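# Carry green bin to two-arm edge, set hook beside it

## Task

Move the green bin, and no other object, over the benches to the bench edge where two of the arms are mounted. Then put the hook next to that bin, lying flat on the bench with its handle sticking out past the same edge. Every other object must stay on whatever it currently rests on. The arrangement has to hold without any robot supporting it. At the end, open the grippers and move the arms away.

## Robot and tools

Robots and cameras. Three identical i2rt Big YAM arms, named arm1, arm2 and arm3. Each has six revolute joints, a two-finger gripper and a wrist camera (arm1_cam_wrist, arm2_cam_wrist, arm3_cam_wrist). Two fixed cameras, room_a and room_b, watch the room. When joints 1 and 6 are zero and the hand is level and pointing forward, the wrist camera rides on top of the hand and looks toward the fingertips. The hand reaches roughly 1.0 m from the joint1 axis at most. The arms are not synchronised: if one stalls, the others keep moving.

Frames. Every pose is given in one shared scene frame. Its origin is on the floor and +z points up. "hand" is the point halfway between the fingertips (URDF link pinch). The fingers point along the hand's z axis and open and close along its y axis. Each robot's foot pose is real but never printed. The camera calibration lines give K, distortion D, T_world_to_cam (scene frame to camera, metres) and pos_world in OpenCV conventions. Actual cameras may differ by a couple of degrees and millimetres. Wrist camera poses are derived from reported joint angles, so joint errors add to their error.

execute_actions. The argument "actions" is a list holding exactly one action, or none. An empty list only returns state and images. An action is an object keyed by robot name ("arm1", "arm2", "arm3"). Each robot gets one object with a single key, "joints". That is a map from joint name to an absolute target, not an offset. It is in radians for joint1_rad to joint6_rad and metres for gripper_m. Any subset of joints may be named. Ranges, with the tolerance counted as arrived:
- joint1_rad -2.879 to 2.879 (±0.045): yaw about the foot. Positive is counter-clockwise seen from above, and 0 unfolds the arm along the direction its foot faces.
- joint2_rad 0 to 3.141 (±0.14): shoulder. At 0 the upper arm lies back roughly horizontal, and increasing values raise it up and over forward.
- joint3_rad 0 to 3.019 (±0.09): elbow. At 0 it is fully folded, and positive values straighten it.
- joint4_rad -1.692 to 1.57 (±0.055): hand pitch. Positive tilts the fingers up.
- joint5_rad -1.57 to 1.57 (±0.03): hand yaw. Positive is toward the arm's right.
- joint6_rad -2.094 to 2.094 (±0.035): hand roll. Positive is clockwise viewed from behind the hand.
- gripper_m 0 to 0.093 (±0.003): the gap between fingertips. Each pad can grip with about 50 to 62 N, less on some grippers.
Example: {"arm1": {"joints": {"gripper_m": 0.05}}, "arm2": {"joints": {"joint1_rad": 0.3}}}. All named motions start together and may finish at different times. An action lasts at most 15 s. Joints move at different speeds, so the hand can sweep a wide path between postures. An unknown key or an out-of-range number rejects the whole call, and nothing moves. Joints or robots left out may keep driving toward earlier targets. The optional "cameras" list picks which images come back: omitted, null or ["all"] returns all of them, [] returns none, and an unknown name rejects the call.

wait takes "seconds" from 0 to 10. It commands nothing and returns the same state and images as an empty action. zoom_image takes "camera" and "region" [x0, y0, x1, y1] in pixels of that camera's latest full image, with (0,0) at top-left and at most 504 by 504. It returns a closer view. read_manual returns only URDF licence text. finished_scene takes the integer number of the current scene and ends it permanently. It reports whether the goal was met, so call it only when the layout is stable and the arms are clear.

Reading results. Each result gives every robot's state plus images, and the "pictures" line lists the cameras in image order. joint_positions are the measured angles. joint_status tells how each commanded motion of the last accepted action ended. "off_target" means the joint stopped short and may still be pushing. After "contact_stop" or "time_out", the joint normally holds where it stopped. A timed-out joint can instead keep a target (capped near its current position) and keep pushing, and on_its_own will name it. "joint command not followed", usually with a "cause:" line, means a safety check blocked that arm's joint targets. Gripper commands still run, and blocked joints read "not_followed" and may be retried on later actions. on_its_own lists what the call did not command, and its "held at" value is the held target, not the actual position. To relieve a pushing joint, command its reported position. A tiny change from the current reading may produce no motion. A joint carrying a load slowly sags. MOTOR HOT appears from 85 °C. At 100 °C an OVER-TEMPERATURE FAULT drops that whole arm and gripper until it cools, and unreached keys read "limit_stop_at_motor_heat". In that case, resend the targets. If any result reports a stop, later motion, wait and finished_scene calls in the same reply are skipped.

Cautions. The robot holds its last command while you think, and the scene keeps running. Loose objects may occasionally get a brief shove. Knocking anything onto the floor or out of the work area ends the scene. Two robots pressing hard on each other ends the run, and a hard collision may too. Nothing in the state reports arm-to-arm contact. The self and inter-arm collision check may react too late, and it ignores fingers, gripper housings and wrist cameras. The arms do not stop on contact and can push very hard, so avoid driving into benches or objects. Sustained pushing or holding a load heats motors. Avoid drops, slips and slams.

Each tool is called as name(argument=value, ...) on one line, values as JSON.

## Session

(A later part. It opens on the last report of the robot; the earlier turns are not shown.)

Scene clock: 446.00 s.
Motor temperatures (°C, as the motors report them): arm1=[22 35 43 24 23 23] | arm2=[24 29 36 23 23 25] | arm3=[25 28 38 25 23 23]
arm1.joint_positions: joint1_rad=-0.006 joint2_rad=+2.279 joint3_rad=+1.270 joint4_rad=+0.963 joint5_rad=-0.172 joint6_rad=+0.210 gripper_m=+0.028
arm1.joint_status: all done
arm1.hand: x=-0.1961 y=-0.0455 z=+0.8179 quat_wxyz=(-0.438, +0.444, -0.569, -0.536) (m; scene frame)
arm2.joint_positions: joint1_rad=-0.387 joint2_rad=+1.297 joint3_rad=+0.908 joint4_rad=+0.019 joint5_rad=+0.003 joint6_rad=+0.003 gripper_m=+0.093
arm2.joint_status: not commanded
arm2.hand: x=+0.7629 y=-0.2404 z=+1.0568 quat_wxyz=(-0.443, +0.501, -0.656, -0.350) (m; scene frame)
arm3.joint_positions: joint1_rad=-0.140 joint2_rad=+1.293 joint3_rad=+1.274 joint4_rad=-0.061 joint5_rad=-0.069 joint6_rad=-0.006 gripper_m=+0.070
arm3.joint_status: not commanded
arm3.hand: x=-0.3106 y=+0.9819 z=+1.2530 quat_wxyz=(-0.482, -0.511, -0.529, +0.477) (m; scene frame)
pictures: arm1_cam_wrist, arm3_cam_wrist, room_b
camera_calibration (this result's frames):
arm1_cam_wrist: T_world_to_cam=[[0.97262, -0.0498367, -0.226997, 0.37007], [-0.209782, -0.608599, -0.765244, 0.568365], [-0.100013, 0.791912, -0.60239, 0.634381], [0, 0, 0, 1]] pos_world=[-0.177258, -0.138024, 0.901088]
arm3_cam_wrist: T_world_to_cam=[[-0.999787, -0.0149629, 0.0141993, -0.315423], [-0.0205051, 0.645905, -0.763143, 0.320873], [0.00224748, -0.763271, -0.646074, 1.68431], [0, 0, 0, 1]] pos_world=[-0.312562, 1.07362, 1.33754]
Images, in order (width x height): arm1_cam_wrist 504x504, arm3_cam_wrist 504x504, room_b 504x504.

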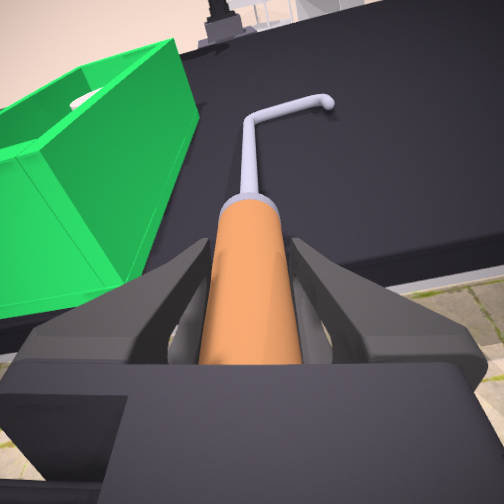

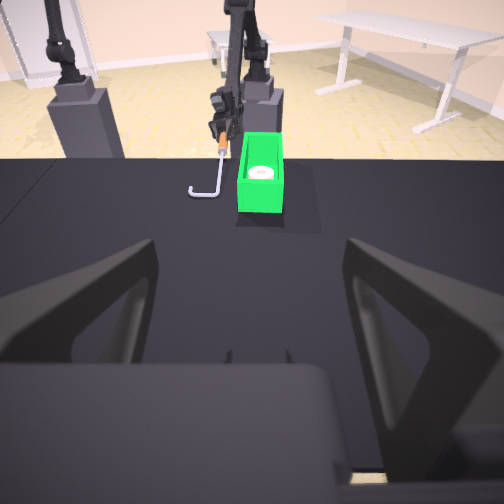

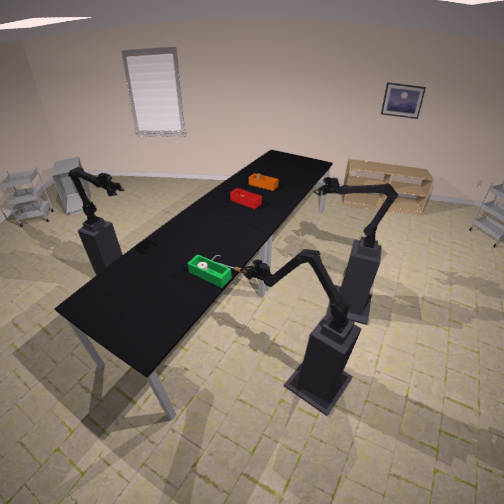

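execute_actions(actions=[{"arm1":{"joints":{"joint3_rad":1.39}}}], cameras=[])

execute_actions(actions=[{"arm1":{"joints":{"joint2_rad":2.31}}}], cameras=["arm3_cam_wrist","arm1_cam_wrist"])

zoom_image(camera="arm3_cam_wrist", region=[170, 90, 300, 220])

Scene clock: 457.00 s.
Motor temperatures (°C, as the motors report them): arm1=[22 35 42 24 23 23] | arm2=[24 29 36 23 23 25] | arm3=[25 28 38 25 23 23]
arm1.joint_positions: joint1_rad=-0.006 joint2_rad=+2.279 joint3_rad=+1.323 joint4_rad=+0.939 joint5_rad=-0.172 joint6_rad=+0.210 gripper_m=+0.028
arm1.joint_status: all done
arm1.hand: x=-0.1926 y=-0.0287 z=+0.8366 quat_wxyz=(-0.446, +0.439, -0.560, -0.543) (m; scene frame)
arm2.joint_positions: joint1_rad=-0.387 joint2_rad=+1.297 joint3_rad=+0.908 joint4_rad=+0.019 joint5_rad=+0.003 joint6_rad=+0.003 gripper_m=+0.093
arm2.joint_status: not commanded
arm2.hand: x=+0.7629 y=-0.2404 z=+1.0568 quat_wxyz=(-0.443, +0.501, -0.656, -0.350) (m; scene frame)
arm3.joint_positions: joint1_rad=-0.140 joint2_rad=+1.293 joint3_rad=+1.274 joint4_rad=-0.061 joint5_rad=-0.069 joint6_rad=-0.006 gripper_m=+0.070
arm3.joint_status: not commanded
arm3.hand: x=-0.3106 y=+0.9819 z=+1.2530 quat_wxyz=(-0.482, -0.511, -0.529, +0.477) (m; scene frame)
pictures: none
No camera images: the call's "cameras" was empty. Leave "cameras" out to get every camera's image.

Scene clock: 457.80 s.
Motor temperatures (°C, as the motors report them): arm1=[22 35 42 24 23 23] | arm2=[24 29 36 23 23 25] | arm3=[25 28 38 25 23 23]
arm1.joint_positions: joint1_rad=-0.006 joint2_rad=+2.314 joint3_rad=+1.336 joint4_rad=+0.939 joint5_rad=-0.172 joint6_rad=+0.210 gripper_m=+0.028
arm1.joint_status: all done
arm1.hand: x=-0.1926 y=-0.0274 z=+0.8161 quat_wxyz=(-0.440, +0.442, -0.567, -0.538) (m; scene frame)
arm2.joint_positions: joint1_rad=-0.387 joint2_rad=+1.297 joint3_rad=+0.908 joint4_rad=+0.019 joint5_rad=+0.003 joint6_rad=+0.003 gripper_m=+0.093
arm2.joint_status: not commanded
arm2.hand: x=+0.7629 y=-0.2404 z=+1.0568 quat_wxyz=(-0.443, +0.501, -0.656, -0.350) (m; scene frame)
arm3.joint_positions: joint1_rad=-0.140 joint2_rad=+1.293 joint3_rad=+1.274 joint4_rad=-0.061 joint5_rad=-0.069 joint6_rad=-0.006 gripper_m=+0.070
arm3.joint_status: not commanded
arm3.hand: x=-0.3106 y=+0.9819 z=+1.2530 quat_wxyz=(-0.482, -0.511, -0.529, +0.477) (m; scene frame)
pictures: arm1_cam_wrist, arm3_cam_wrist
camera_calibration (this result's frames):
arm1_cam_wrist: T_world_to_cam=[[0.972999, -0.0476534, -0.225836, 0.366353], [-0.208351, -0.60234, -0.770569, 0.583559], [-0.0993096, 0.796816, -0.596005, 0.614335], [0, 0, 0, 1]] pos_world=[-0.173867, -0.120553, 0.898554]
arm3_cam_wrist: T_world_to_cam=[[-0.999787, -0.0149629, 0.0141993, -0.315423], [-0.0205051, 0.645905, -0.763143, 0.320873], [0.00224748, -0.763271, -0.646074, 1.68431], [0, 0, 0, 1]] pos_world=[-0.312562, 1.07362, 1.33754]
Images, in order (width x height): arm1_cam_wrist 504x504, arm3_cam_wrist 504x504.

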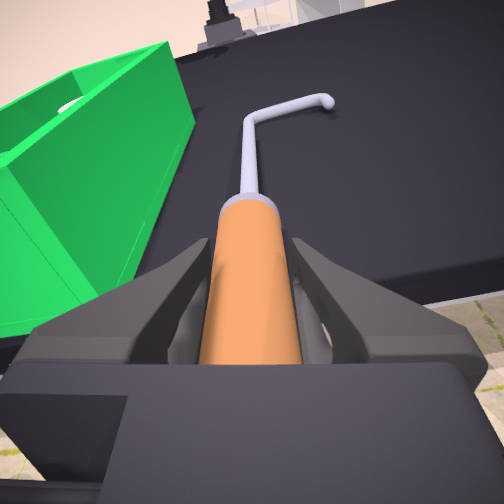

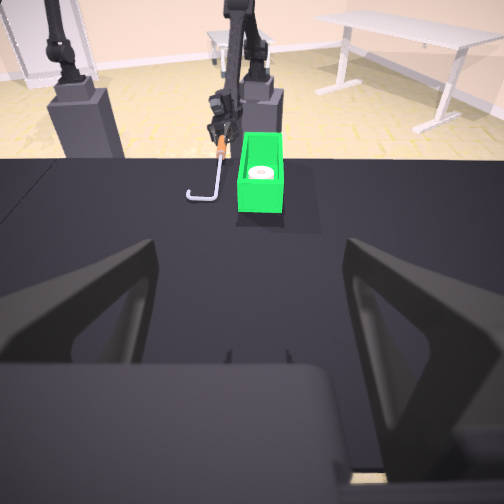

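Region (170, 90, 300, 220) of arm3_cam_wrist's 504x504 image, scaled by 3.877, with more detail than that image has.

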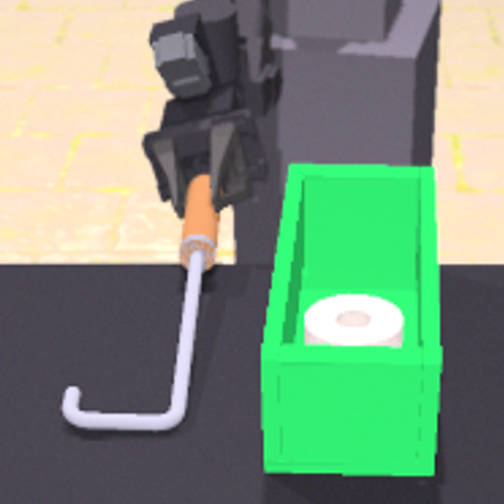

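Ring is over the bench. Lower slightly, then release.

execute_actions(actions=[{"arm1":{"joints":{"joint4_rad":0.88}}}], cameras=[])

execute_actions(actions=[{"arm1":{"joints":{"gripper_m":0.07}}}], cameras=["arm3_cam_wrist","arm1_cam_wrist"])

zoom_image(camera="arm3_cam_wrist", region=[170, 90, 300, 220])

Scene clock: 468.03 s.
Motor temperatures (°C, as the motors report them): arm1=[22 35 42 23 23 23] | arm2=[24 29 36 23 23 25] | arm3=[25 28 38 25 23 23]
arm1.joint_positions: joint1_rad=-0.006 joint2_rad=+2.314 joint3_rad=+1.341 joint4_rad=+0.894 joint5_rad=-0.173 joint6_rad=+0.210 gripper_m=+0.028
arm1.joint_status: all done
arm1.hand: x=-0.1926 y=-0.0264 z=+0.8074 quat_wxyz=(-0.428, +0.449, -0.579, -0.529) (m; scene frame)
arm2.joint_positions: joint1_rad=-0.387 joint2_rad=+1.297 joint3_rad=+0.908 joint4_rad=+0.019 joint5_rad=+0.003 joint6_rad=+0.003 gripper_m=+0.093
arm2.joint_status: not commanded
arm2.hand: x=+0.7629 y=-0.2404 z=+1.0568 quat_wxyz=(-0.443, +0.501, -0.656, -0.350) (m; scene frame)
arm3.joint_positions: joint1_rad=-0.140 joint2_rad=+1.293 joint3_rad=+1.274 joint4_rad=-0.061 joint5_rad=-0.069 joint6_rad=-0.006 gripper_m=+0.070
arm3.joint_status: not commanded
arm3.hand: x=-0.3106 y=+0.9819 z=+1.2530 quat_wxyz=(-0.482, -0.511, -0.529, +0.477) (m; scene frame)
pictures: none
No camera images: the call's "cameras" was empty. Leave "cameras" out to get every camera's image.

Scene clock: 468.70 s.
Motor temperatures (°C, as the motors report them): arm1=[22 35 42 23 23 23] | arm2=[24 29 36 23 23 25] | arm3=[25 28 38 25 23 23]
arm1.joint_positions: joint1_rad=-0.006 joint2_rad=+2.314 joint3_rad=+1.341 joint4_rad=+0.886 joint5_rad=-0.172 joint6_rad=+0.210 gripper_m=+0.070
arm1.joint_status: all done
arm1.hand: x=-0.1925 y=-0.0265 z=+0.8055 quat_wxyz=(-0.426, +0.450, -0.581, -0.527) (m; scene frame)
arm2.joint_positions: joint1_rad=-0.387 joint2_rad=+1.297 joint3_rad=+0.908 joint4_rad=+0.019 joint5_rad=+0.003 joint6_rad=+0.003 gripper_m=+0.093
arm2.joint_status: not commanded
arm2.hand: x=+0.7629 y=-0.2404 z=+1.0568 quat_wxyz=(-0.443, +0.501, -0.656, -0.350) (m; scene frame)
arm3.joint_positions: joint1_rad=-0.140 joint2_rad=+1.293 joint3_rad=+1.274 joint4_rad=-0.061 joint5_rad=-0.069 joint6_rad=-0.006 gripper_m=+0.070
arm3.joint_status: not commanded
arm3.hand: x=-0.3106 y=+0.9819 z=+1.2530 quat_wxyz=(-0.482, -0.511, -0.529, +0.477) (m; scene frame)
pictures: arm1_cam_wrist, arm3_cam_wrist
camera_calibration (this result's frames):
arm1_cam_wrist: T_world_to_cam=[[0.970903, -0.0577847, -0.232395, 0.368578], [-0.214947, -0.638092, -0.739349, 0.548544], [-0.105566, 0.767789, -0.631946, 0.634308], [0, 0, 0, 1]] pos_world=[-0.172984, -0.115694, 0.89207]
arm3_cam_wrist: T_world_to_cam=[[-0.999787, -0.0149629, 0.0141993, -0.315423], [-0.0205051, 0.645905, -0.763143, 0.320873], [0.00224748, -0.763271, -0.646074, 1.68431], [0, 0, 0, 1]] pos_world=[-0.312562, 1.07362, 1.33754]
Images, in order (width x height): arm1_cam_wrist 504x504, arm3_cam_wrist 504x504.

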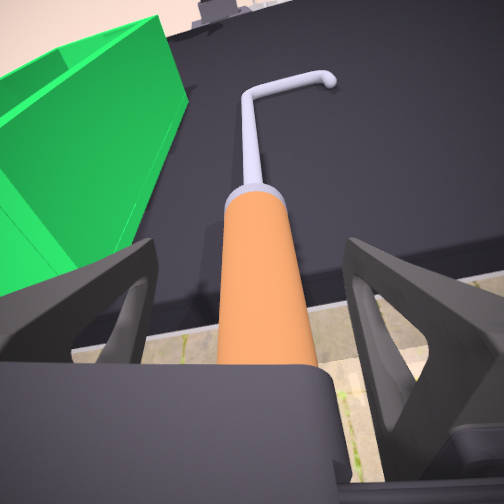

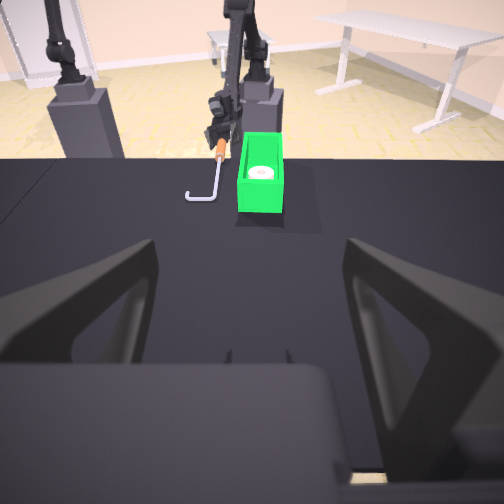

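Region (170, 90, 300, 220) of arm3_cam_wrist's 504x504 image, scaled by 3.877, with more detail than that image has.

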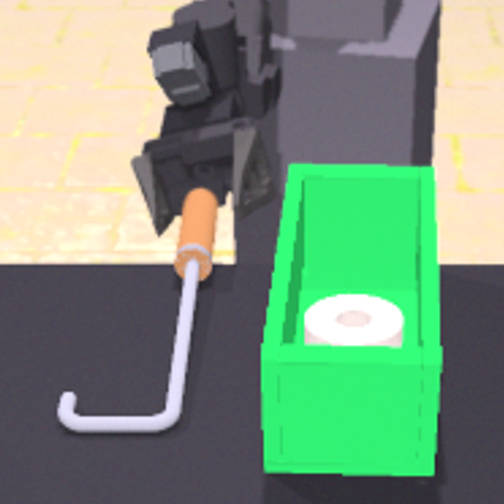

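execute_actions(actions=[{"arm1":{"joints":{"joint2_rad":1.6,"joint3_rad":0.95,"joint6_rad":0.0}}}], cameras=["arm3_cam_wrist","room_b"])

zoom_image(camera="arm3_cam_wrist", region=[170, 90, 300, 220])

Scene clock: 474.67 s.
Motor temperatures (°C, as the motors report them): arm1=[22 35 41 23 23 23] | arm2=[24 29 36 23 23 25] | arm3=[25 28 38 25 23 23]
arm1.joint_positions: joint1_rad=-0.006 joint2_rad=+1.597 joint3_rad=+0.953 joint4_rad=+0.880 joint5_rad=-0.172 joint6_rad=+0.012 gripper_m=+0.070
arm1.joint_status: all done
arm1.hand: x=-0.2185 y=-0.1687 z=+1.1127 quat_wxyz=(-0.567, +0.439, -0.437, -0.544) (m; scene frame)
arm2.joint_positions: joint1_rad=-0.387 joint2_rad=+1.297 joint3_rad=+0.908 joint4_rad=+0.019 joint5_rad=+0.003 joint6_rad=+0.003 gripper_m=+0.093
arm2.joint_status: not commanded
arm2.hand: x=+0.7629 y=-0.2404 z=+1.0568 quat_wxyz=(-0.443, +0.501, -0.656, -0.350) (m; scene frame)
arm3.joint_positions: joint1_rad=-0.140 joint2_rad=+1.293 joint3_rad=+1.274 joint4_rad=-0.061 joint5_rad=-0.069 joint6_rad=-0.006 gripper_m=+0.070
arm3.joint_status: not commanded
arm3.hand: x=-0.3106 y=+0.9819 z=+1.2530 quat_wxyz=(-0.482, -0.511, -0.529, +0.477) (m; scene frame)
pictures: arm3_cam_wrist, room_b
camera_calibration (this result's frames):
arm3_cam_wrist: T_world_to_cam=[[-0.999787, -0.0149629, 0.0141993, -0.315423], [-0.0205051, 0.645905, -0.763143, 0.320873], [0.00224748, -0.763271, -0.646074, 1.68431], [0, 0, 0, 1]] pos_world=[-0.312562, 1.07362, 1.33754]
Images, in order (width x height): arm3_cam_wrist 504x504, room_b 504x504.

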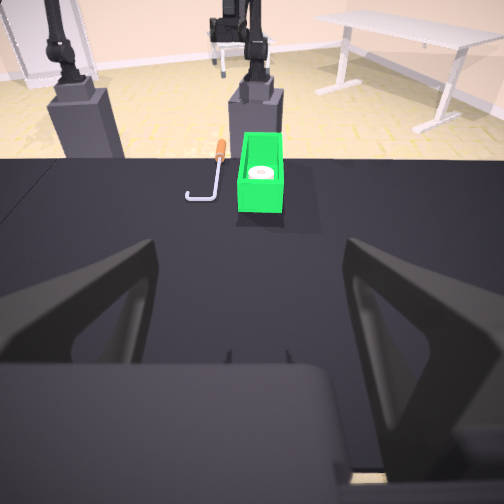

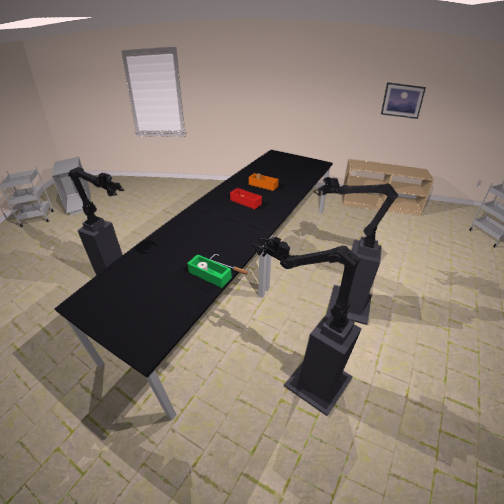

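Region (170, 90, 300, 220) of arm3_cam_wrist's 504x504 image, scaled by 3.877, with more detail than that image has.

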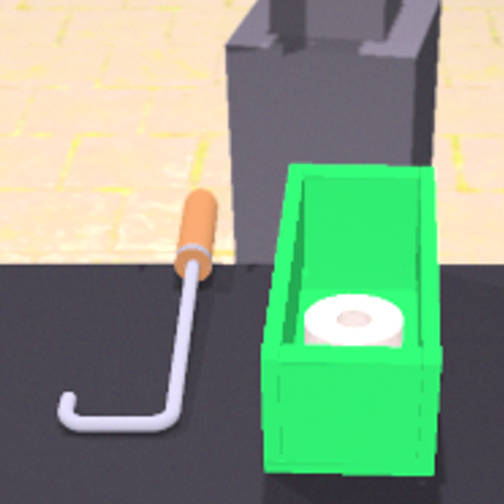

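finished_scene(scene=2)

The scene is finished: the task was done.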